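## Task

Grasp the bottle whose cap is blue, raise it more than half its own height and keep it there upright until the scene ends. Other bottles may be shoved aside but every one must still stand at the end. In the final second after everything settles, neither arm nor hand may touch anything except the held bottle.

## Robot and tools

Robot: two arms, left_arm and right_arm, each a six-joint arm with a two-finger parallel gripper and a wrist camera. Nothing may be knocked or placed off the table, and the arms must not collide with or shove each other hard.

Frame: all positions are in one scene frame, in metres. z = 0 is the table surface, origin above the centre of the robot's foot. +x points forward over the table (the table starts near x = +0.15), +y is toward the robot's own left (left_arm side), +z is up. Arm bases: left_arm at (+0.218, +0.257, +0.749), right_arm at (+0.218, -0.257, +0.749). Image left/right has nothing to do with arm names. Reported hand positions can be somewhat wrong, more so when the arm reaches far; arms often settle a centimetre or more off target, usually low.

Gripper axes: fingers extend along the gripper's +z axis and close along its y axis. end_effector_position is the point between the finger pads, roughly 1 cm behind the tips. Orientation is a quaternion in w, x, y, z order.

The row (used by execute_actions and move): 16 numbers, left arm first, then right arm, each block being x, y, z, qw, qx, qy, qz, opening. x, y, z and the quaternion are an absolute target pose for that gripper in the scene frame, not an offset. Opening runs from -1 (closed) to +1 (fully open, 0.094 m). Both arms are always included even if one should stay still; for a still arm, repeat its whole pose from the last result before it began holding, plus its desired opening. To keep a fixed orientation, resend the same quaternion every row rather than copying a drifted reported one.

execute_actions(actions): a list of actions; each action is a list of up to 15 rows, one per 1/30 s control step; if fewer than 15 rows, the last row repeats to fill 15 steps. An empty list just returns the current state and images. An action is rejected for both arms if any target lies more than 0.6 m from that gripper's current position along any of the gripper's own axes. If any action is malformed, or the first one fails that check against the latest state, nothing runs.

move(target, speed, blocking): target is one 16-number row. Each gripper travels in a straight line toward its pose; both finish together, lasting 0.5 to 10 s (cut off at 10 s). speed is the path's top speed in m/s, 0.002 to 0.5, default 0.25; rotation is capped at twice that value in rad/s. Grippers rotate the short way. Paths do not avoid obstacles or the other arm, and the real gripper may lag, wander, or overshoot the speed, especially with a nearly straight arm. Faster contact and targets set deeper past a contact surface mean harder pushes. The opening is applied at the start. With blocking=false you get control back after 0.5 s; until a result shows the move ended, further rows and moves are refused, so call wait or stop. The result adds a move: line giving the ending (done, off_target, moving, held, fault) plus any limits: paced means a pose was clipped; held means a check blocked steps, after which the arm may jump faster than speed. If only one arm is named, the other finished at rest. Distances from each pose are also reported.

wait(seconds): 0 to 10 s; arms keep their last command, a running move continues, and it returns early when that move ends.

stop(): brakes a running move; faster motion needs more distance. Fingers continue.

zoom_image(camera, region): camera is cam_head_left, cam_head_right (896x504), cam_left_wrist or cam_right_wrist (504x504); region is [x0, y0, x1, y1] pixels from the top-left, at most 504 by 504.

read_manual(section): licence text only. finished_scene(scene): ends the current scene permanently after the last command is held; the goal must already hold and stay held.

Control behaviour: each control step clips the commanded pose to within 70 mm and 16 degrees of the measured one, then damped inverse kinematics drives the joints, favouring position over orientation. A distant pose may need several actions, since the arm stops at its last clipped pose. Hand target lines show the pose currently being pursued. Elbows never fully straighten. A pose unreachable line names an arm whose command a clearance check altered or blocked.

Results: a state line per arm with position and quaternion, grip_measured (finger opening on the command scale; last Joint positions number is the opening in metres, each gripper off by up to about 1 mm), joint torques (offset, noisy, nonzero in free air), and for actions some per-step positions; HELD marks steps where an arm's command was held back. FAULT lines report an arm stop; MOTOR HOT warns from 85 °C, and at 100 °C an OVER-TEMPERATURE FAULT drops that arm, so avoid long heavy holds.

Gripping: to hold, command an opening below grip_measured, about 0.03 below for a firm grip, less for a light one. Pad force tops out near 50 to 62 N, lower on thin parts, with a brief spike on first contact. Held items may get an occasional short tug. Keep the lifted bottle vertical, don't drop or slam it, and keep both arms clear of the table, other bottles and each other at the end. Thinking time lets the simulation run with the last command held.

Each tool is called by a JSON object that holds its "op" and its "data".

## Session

{"op": "execute_actions", "data": {"actions": []}}

Scene clock: 0.00 s.
left_arm: end_effector_position=(+0.3942, +0.0843, +0.3879) grip_measured=+1.000 end_effector_quat_wxyz=(+0.137, +0.059, +0.885, -0.440) | right_arm: end_effector_position=(+0.2338, -0.1902, +0.3617) grip_measured=+1.000 end_effector_quat_wxyz=(-0.199, -0.780, +0.394, +0.443)
Joint positions: left_arm=[1.339 1.802 0.326 1.401 0.728 0.3   0.094] | right_arm=[-1.279  1.62   0.571 -0.144  0.258 -2.066  0.094]
Joint velocities: left_arm=[-0.005 -0.015 -0.007  0.012  0.007  0.066  0.   ] | right_arm=[-0.005 -0.005  0.007 -0.002 -0.081 -0.037  0.   ]
Joint torques (N m, as the arm reports them, + toward a larger angle): no reading
Motor temperatures (°C, as the motors report them): left_arm=[26 27 26 26 25 27] | right_arm=[26 24 28 26 27 27]
Hand target (left_arm): +0.388, +0.085, +0.396; +0.128, +0.057, +0.886, -0.443
Hand target (right_arm): +0.226, -0.192, +0.371; +0.205, +0.777, -0.389, -0.451

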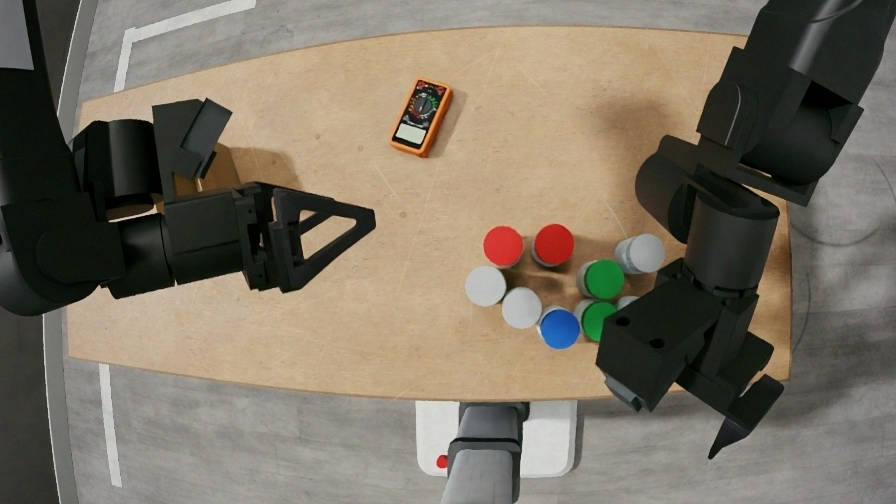

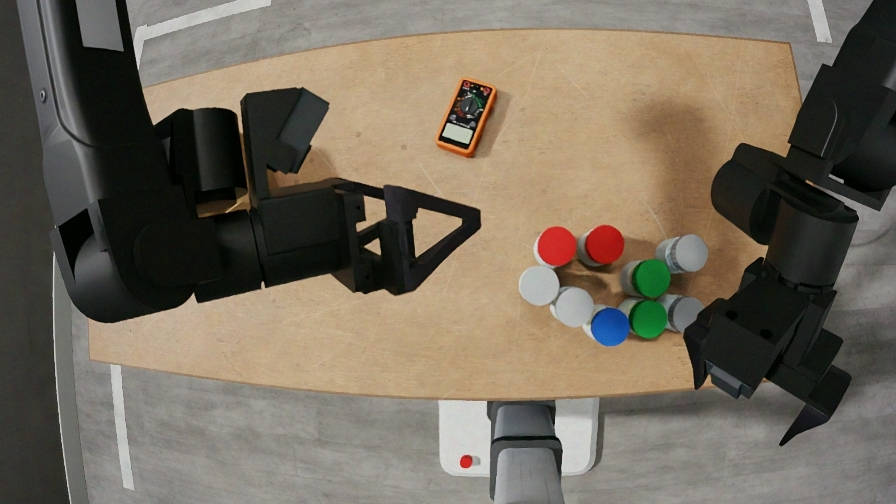

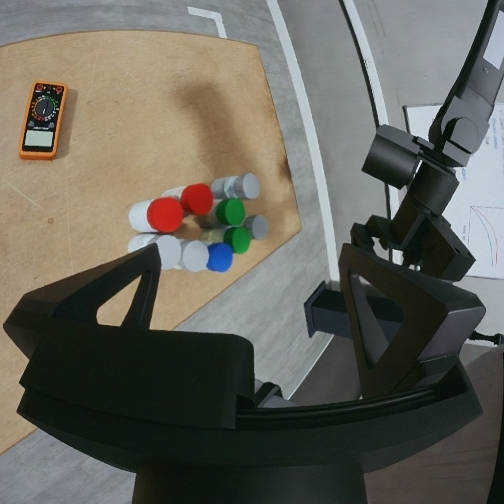

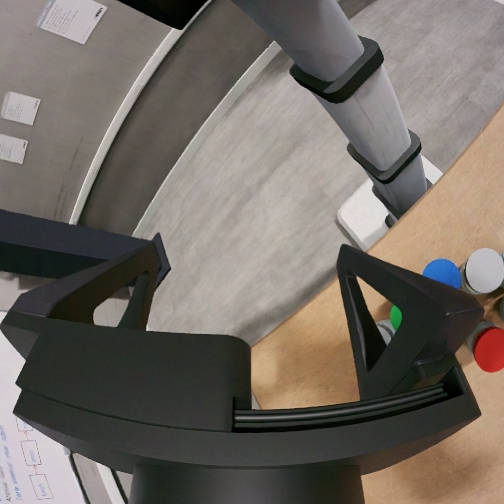

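{"op": "move", "data": {"target": [0.394,0.2,0.4,0.137,0.059,0.885,-0.44,1,0.287,-0.125,0.16,0,0.707,-0.707,0,0.65], "speed": 0.3}}

Scene clock: 2.57 s.
left_arm: end_effector_position=(+0.4039, +0.1973, +0.3870) grip_measured=+1.000 end_effector_quat_wxyz=(+0.151, +0.057, +0.883, -0.441) | right_arm: end_effector_position=(+0.2817, -0.1341, +0.1636) grip_measured=+0.653 end_effector_quat_wxyz=(-0.010, -0.714, +0.700, +0.007)
Joint positions: left_arm=[1.725 1.655 0.326 1.261 1.123 0.32  0.094] | right_arm=[-1.254  2.267  0.818  1.288  0.322 -1.754  0.078]
Joint velocities: left_arm=[ 0.005 -0.005 -0.012 -0.002 -0.022  0.066  0.   ] | right_arm=[-0.015 -0.005 -0.012 -0.007 -0.066  0.022  0.001]
Joint torques (N m, as the arm reports them, + toward a larger angle): left_arm=[  1.08  -9.03 -10.37   0.53   0.73   0.19] | right_arm=[ 5.95 -0.29 -6.01 -0.1  -0.02  0.04]
Motor temperatures (°C, as the motors report them): left_arm=[26 27 27 26 25 27] | right_arm=[26 24 29 26 27 27]
Hand target (left_arm): +0.396, +0.198, +0.399; +0.140, +0.052, +0.885, -0.440
Hand target (right_arm): +0.289, -0.128, +0.160; +0.001, +0.707, -0.707, +0.000
Off the commanded pose (left_arm): 0.017 m, 2 deg.
Off the commanded pose (right_arm): 0.011 m, 2 deg.
move: off_target (left_arm, right_arm)

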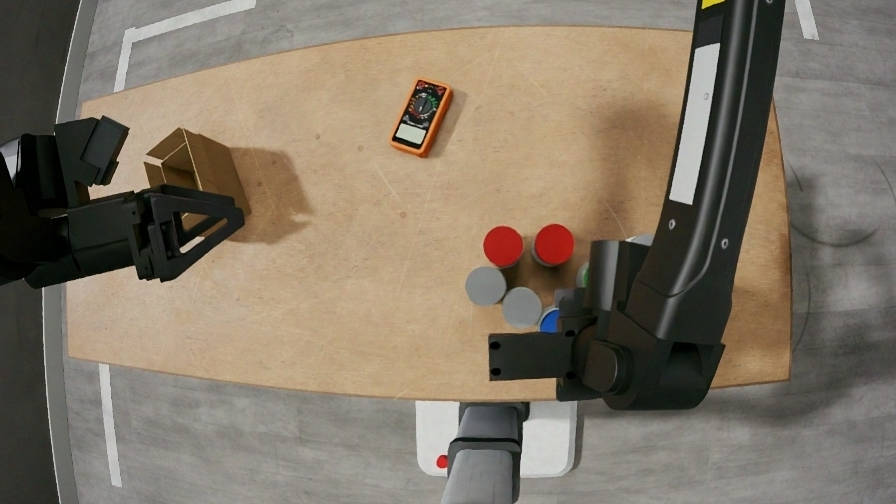

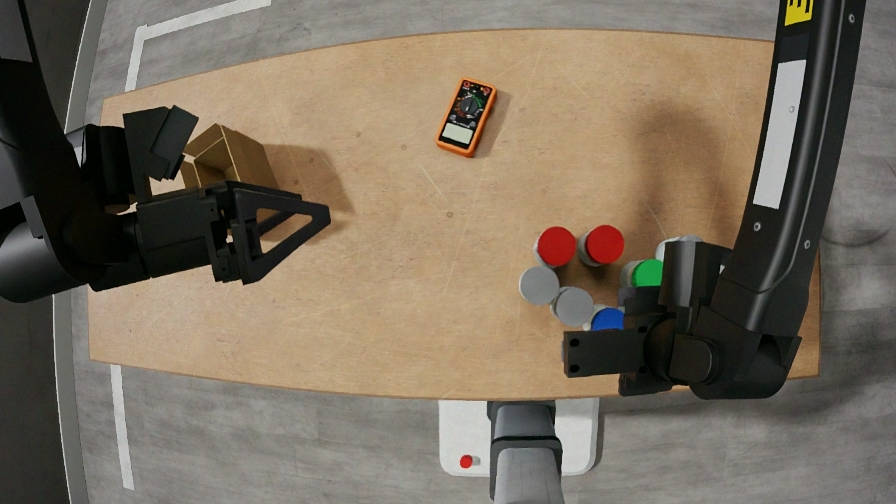

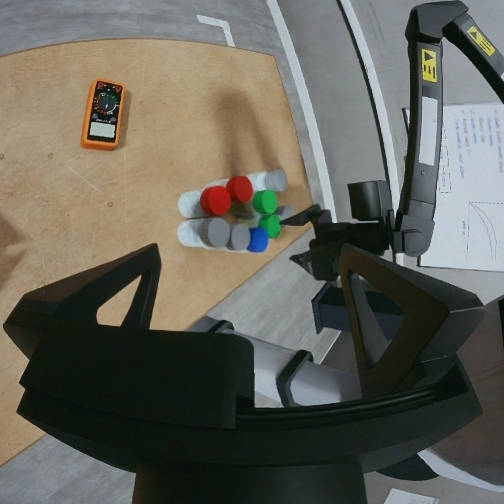

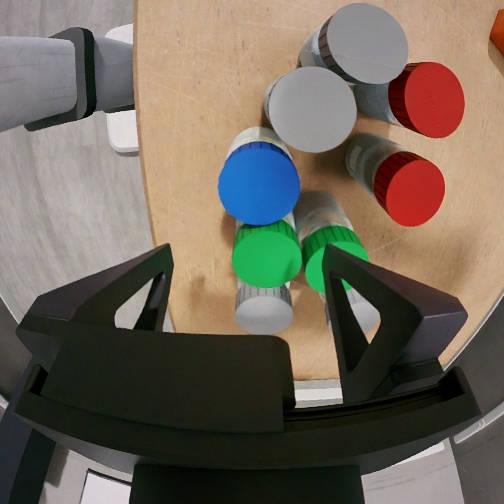

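{"op": "move", "data": {"target": [0.394,0.2,0.4,0.137,0.059,0.885,-0.44,1,0.293,-0.112,0.125,0,0.707,-0.707,0,0.6], "speed": 0.1}}

Scene clock: 3.67 s.
left_arm: end_effector_position=(+0.4030, +0.1976, +0.3876) grip_measured=+1.000 end_effector_quat_wxyz=(+0.149, +0.064, +0.882, -0.443) | right_arm: end_effector_position=(+0.2965, -0.1197, +0.1271) grip_measured=+0.603 end_effector_quat_wxyz=(-0.000, -0.710, +0.704, -0.005)
Joint positions: left_arm=[1.728 1.64  0.326 1.222 1.128 0.353 0.094] | right_arm=[-1.245  2.289  0.933  1.227  0.329 -1.751  0.075]
Joint velocities: left_arm=[-0.005  0.015 -0.012  0.002 -0.066 -0.022  0.   ] | right_arm=[ 0.015  0.005  0.007 -0.002  0.051 -0.022 -0.   ]
Joint torques (N m, as the arm reports them, + toward a larger angle): left_arm=[  1.27  -9.36 -10.56   0.37   0.77   0.16] | right_arm=[ 6.38 -0.52 -5.72 -0.81 -0.07  0.  ]
Motor temperatures (°C, as the motors report them): left_arm=[26 27 27 26 25 27] | right_arm=[27 24 29 26 27 27]
Hand target (left_arm): +0.394, +0.200, +0.400; +0.137, +0.058, +0.885, -0.440
Hand target (right_arm): +0.294, -0.113, +0.125; +0.000, +0.707, -0.707, -0.000
Off the commanded pose (left_arm): 0.016 m, 2 deg.
Off the commanded pose (right_arm): 0.009 m, 1 deg.
move: off_target (left_arm)

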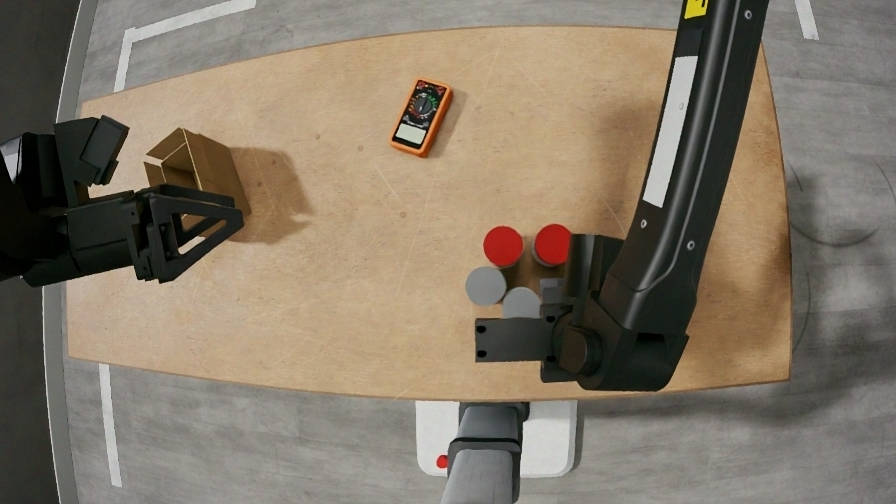

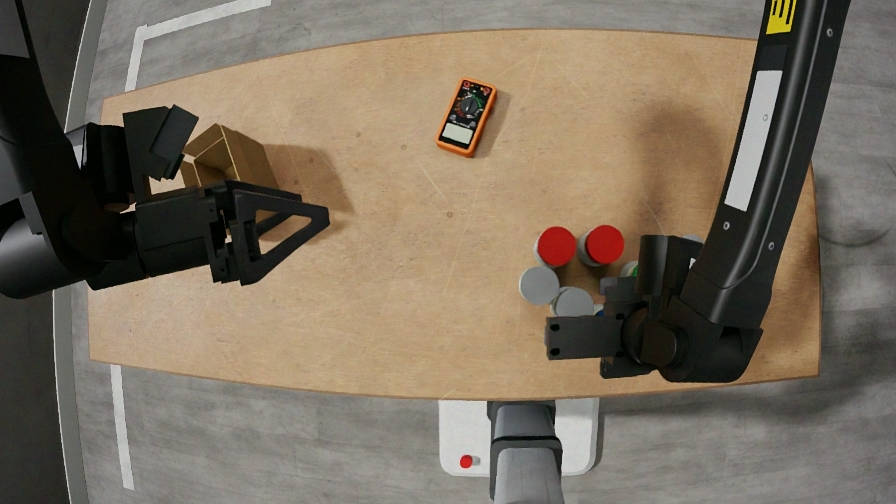

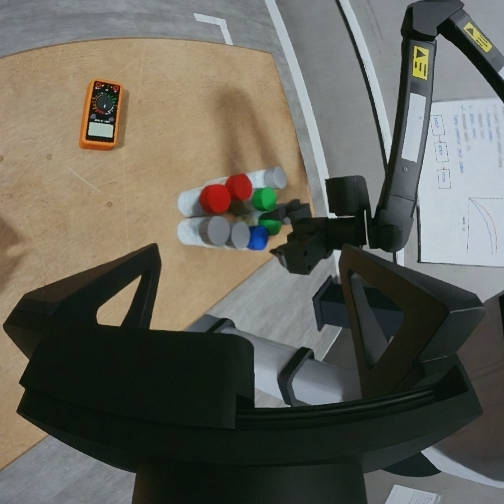

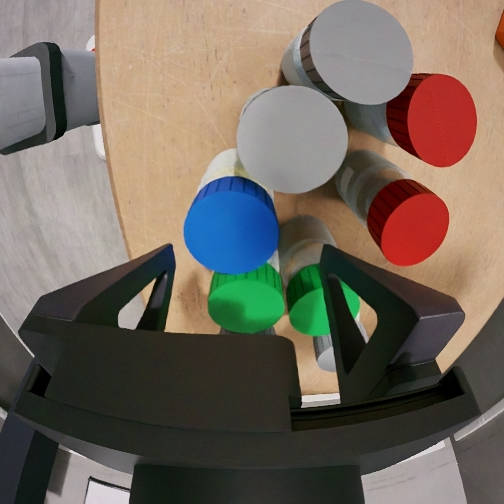

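Need x −0.01; y fine.

{"op": "move", "data": {"target": [0.394,0.2,0.4,0.137,0.059,0.885,-0.44,1,0.283,-0.119,0.075,0,0.707,-0.707,0,0.65], "speed": 0.08}}

{"op": "move", "data": {"target": [0.394,0.2,0.4,0.137,0.059,0.885,-0.44,1,0.283,-0.119,0.075,0,0.707,-0.707,0,-0.2]}}

{"op": "move", "data": {"target": [0.394,0.2,0.4,0.137,0.059,0.885,-0.44,1,0.283,-0.119,0.22,0,0.707,-0.707,0,-0.2], "speed": 0.15}}

Scene clock: 4.93 s.
left_arm: end_effector_position=(+0.4030, +0.1976, +0.3876) grip_measured=+1.000 end_effector_quat_wxyz=(+0.150, +0.065, +0.882, -0.443) | right_arm: end_effector_position=(+0.2876, -0.1121, +0.0816) grip_measured=+0.647 end_effector_quat_wxyz=(+0.007, -0.709, +0.705, +0.001)
Joint positions: left_arm=[1.728 1.64  0.326 1.222 1.128 0.354 0.094] | right_arm=[-1.268  2.361  1.075  1.156  0.288 -1.751  0.077]
Joint velocities: left_arm=[ 0.005 -0.015 -0.012  0.007 -0.081  0.037  0.   ] | right_arm=[ 0.005 -0.015  0.002 -0.007  0.051 -0.022  0.   ]
Joint torques (N m, as the arm reports them, + toward a larger angle): left_arm=[  1.34  -9.2  -10.62   0.44   0.75   0.17] | right_arm=[ 5.   -0.1  -5.36 -0.78 -0.31 -0.02]
Motor temperatures (°C, as the motors report them): left_arm=[26 27 27 26 25 27] | right_arm=[27 24 29 26 27 27]
Hand target (left_arm): +0.394, +0.200, +0.400; +0.138, +0.059, +0.885, -0.440
Hand target (right_arm): +0.284, -0.120, +0.075; -0.000, +0.707, -0.707, +0.000
Off the commanded pose (left_arm): 0.016 m, 2 deg.
Off the commanded pose (right_arm): 0.011 m, 1 deg.
move: off_target (left_arm, right_arm)

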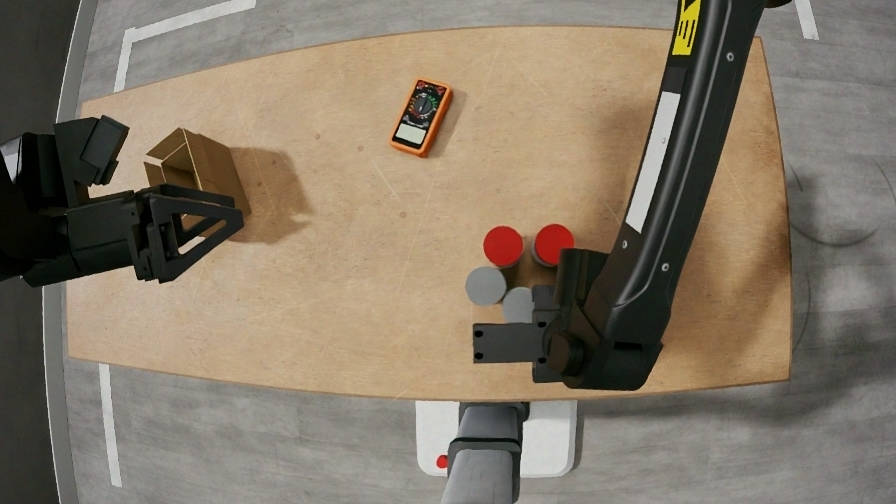

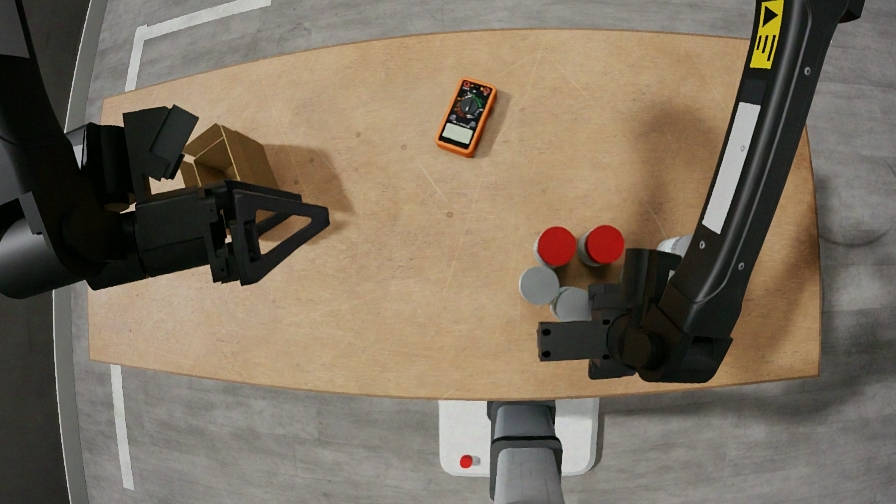

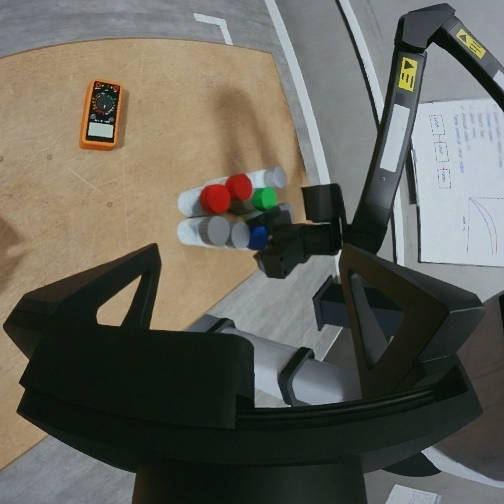

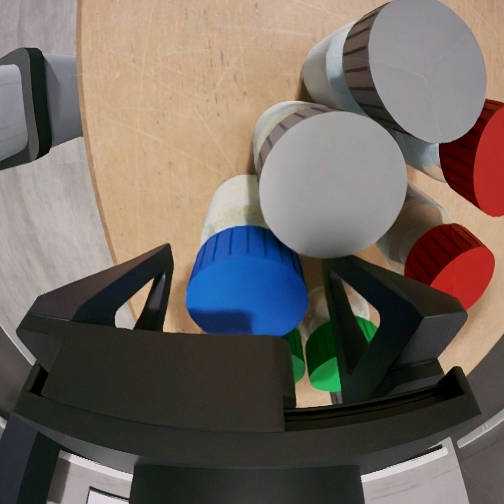

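Scene clock: 5.63 s.
left_arm: end_effector_position=(+0.4030, +0.1976, +0.3876) grip_measured=+1.000 end_effector_quat_wxyz=(+0.150, +0.065, +0.882, -0.443) | right_arm: end_effector_position=(+0.2876, -0.1122, +0.0816) grip_measured=+0.114 end_effector_quat_wxyz=(+0.006, -0.709, +0.705, +0.001)
Joint positions: left_arm=[1.728 1.64  0.326 1.222 1.128 0.354 0.094] | right_arm=[-1.268  2.361  1.075  1.156  0.289 -1.751  0.052]
Joint velocities: left_arm=[-0.005 -0.005 -0.002 -0.012 -0.051  0.022  0.   ] | right_arm=[-0.015 -0.015 -0.007 -0.002 -0.022 -0.022 -0.001]
Joint torques (N m, as the arm reports them, + toward a larger angle): left_arm=[  1.19  -9.13 -10.61   0.42   0.74   0.2 ] | right_arm=[ 4.68 -0.09 -5.52 -0.78 -0.32 -0.03]
Motor temperatures (°C, as the motors report them): left_arm=[26 27 27 26 25 27] | right_arm=[27 24 29 26 27 27]
Hand target (left_arm): +0.394, +0.200, +0.400; +0.138, +0.059, +0.885, -0.440
Hand target (right_arm): +0.283, -0.119, +0.075; -0.000, +0.707, -0.707, +0.000
Off the commanded pose (left_arm): 0.016 m, 2 deg.
Off the commanded pose (right_arm): 0.011 m, 1 deg.
move: off_target (left_arm, right_arm)

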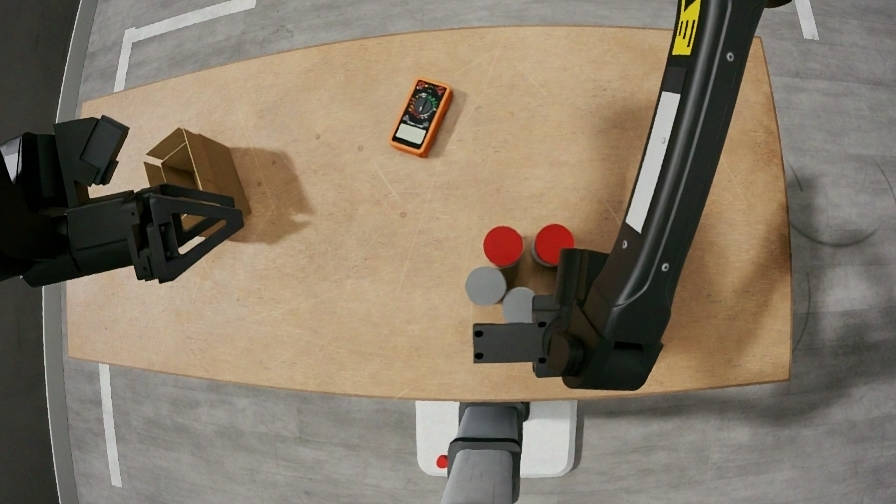

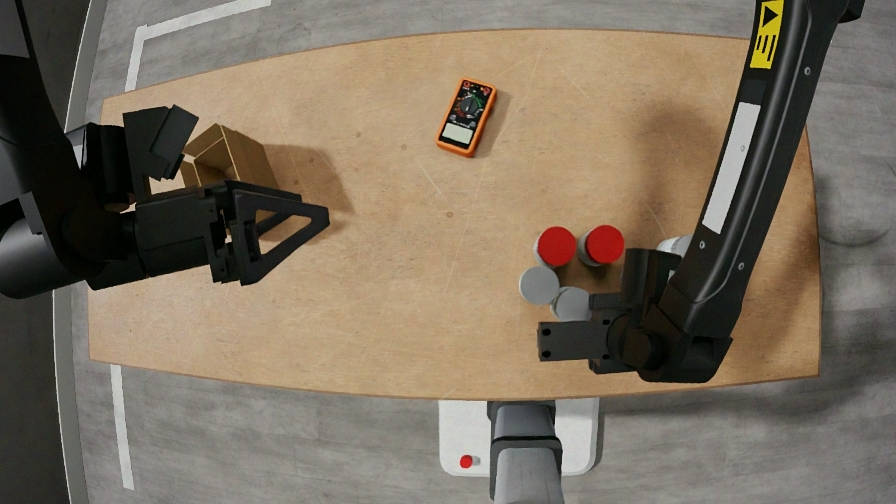

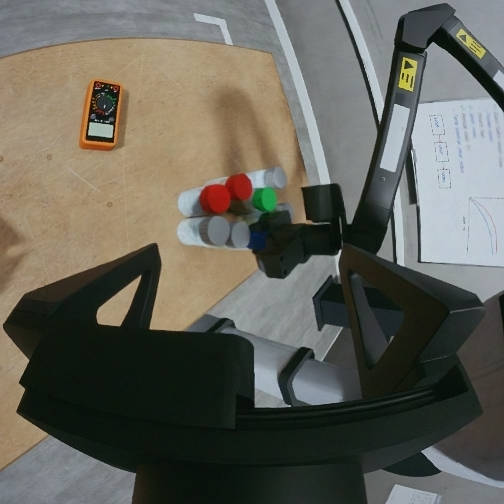

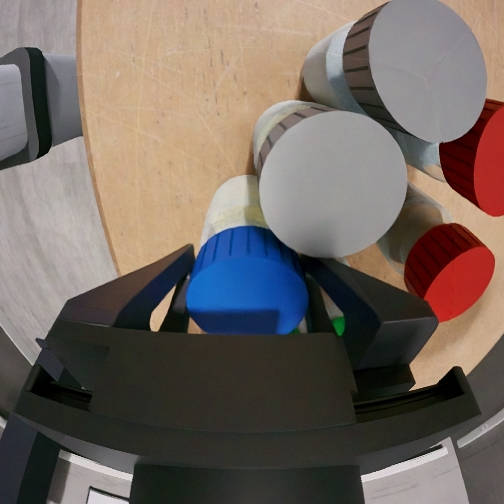

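Scene clock: 6.93 s.
left_arm: end_effector_position=(+0.4030, +0.1976, +0.3876) grip_measured=+1.000 end_effector_quat_wxyz=(+0.150, +0.065, +0.882, -0.443) | right_arm: end_effector_position=(+0.2900, -0.1159, +0.2005) grip_measured=+0.114 end_effector_quat_wxyz=(+0.005, -0.706, +0.708, -0.014)
Joint positions: left_arm=[1.728 1.64  0.326 1.222 1.128 0.354 0.094] | right_arm=[-1.181  2.271  0.744  1.418  0.393 -1.74   0.052]
Joint velocities: left_arm=[-0.024 -0.005 -0.007 -0.007  0.007 -0.095  0.   ] | right_arm=[ 0.024 -0.005 -0.002  0.007  0.051 -0.037 -0.   ]
Joint torques (N m, as the arm reports them, + toward a larger angle): left_arm=[  1.16  -9.16 -10.54   0.43   0.74   0.2 ] | right_arm=[  7.2   -1.31 -10.4    0.    -0.09   0.  ]
Motor temperatures (°C, as the motors report them): left_arm=[26 27 27 26 25 27] | right_arm=[27 24 30 26 27 27]
Hand target (left_arm): +0.394, +0.200, +0.400; +0.138, +0.059, +0.885, -0.440
Hand target (right_arm): +0.281, -0.116, +0.219; +0.000, +0.707, -0.708, -0.000
Off the commanded pose (left_arm): 0.016 m, 2 deg.
Off the commanded pose (right_arm): 0.021 m, 2 deg.
move: off_target (left_arm, right_arm)

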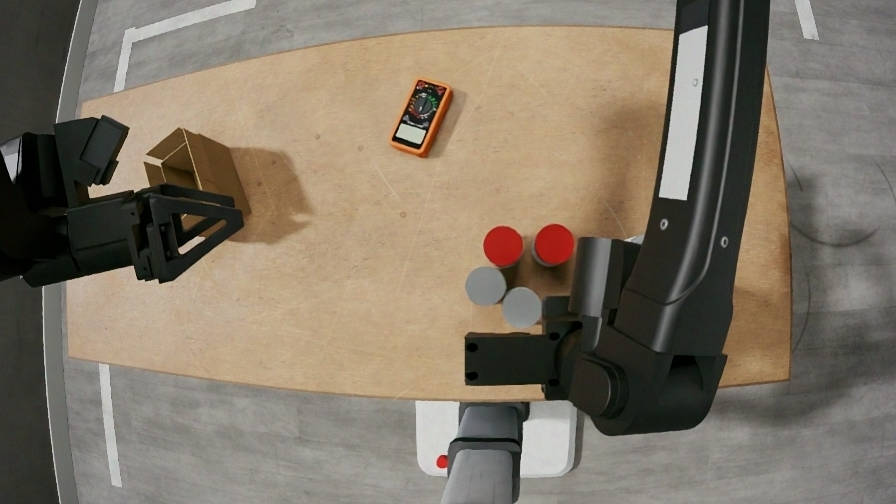

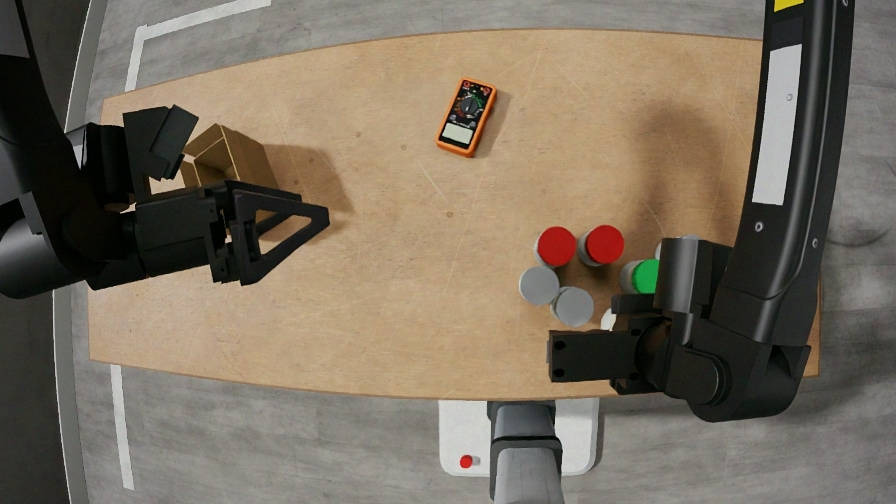

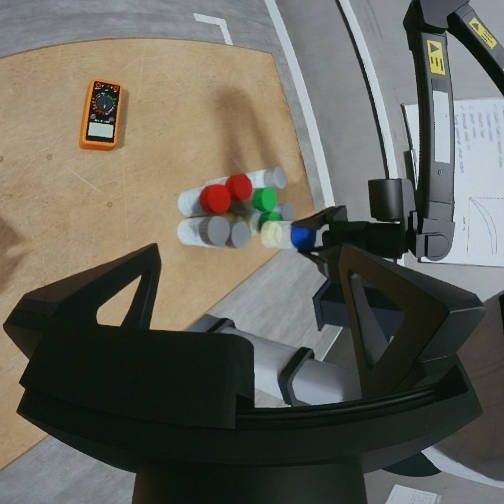

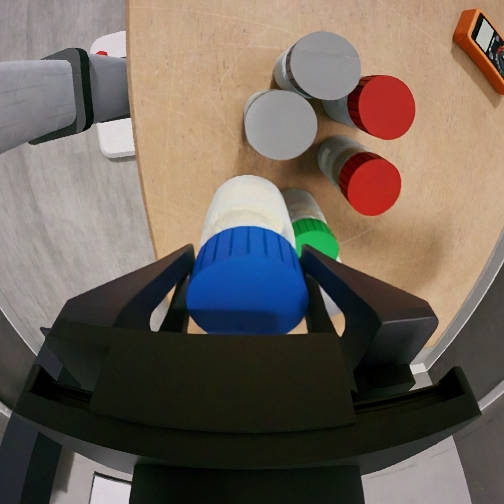

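{"op": "finished_scene", "data": {"scene": 2}}

The scene is finished: the task was done.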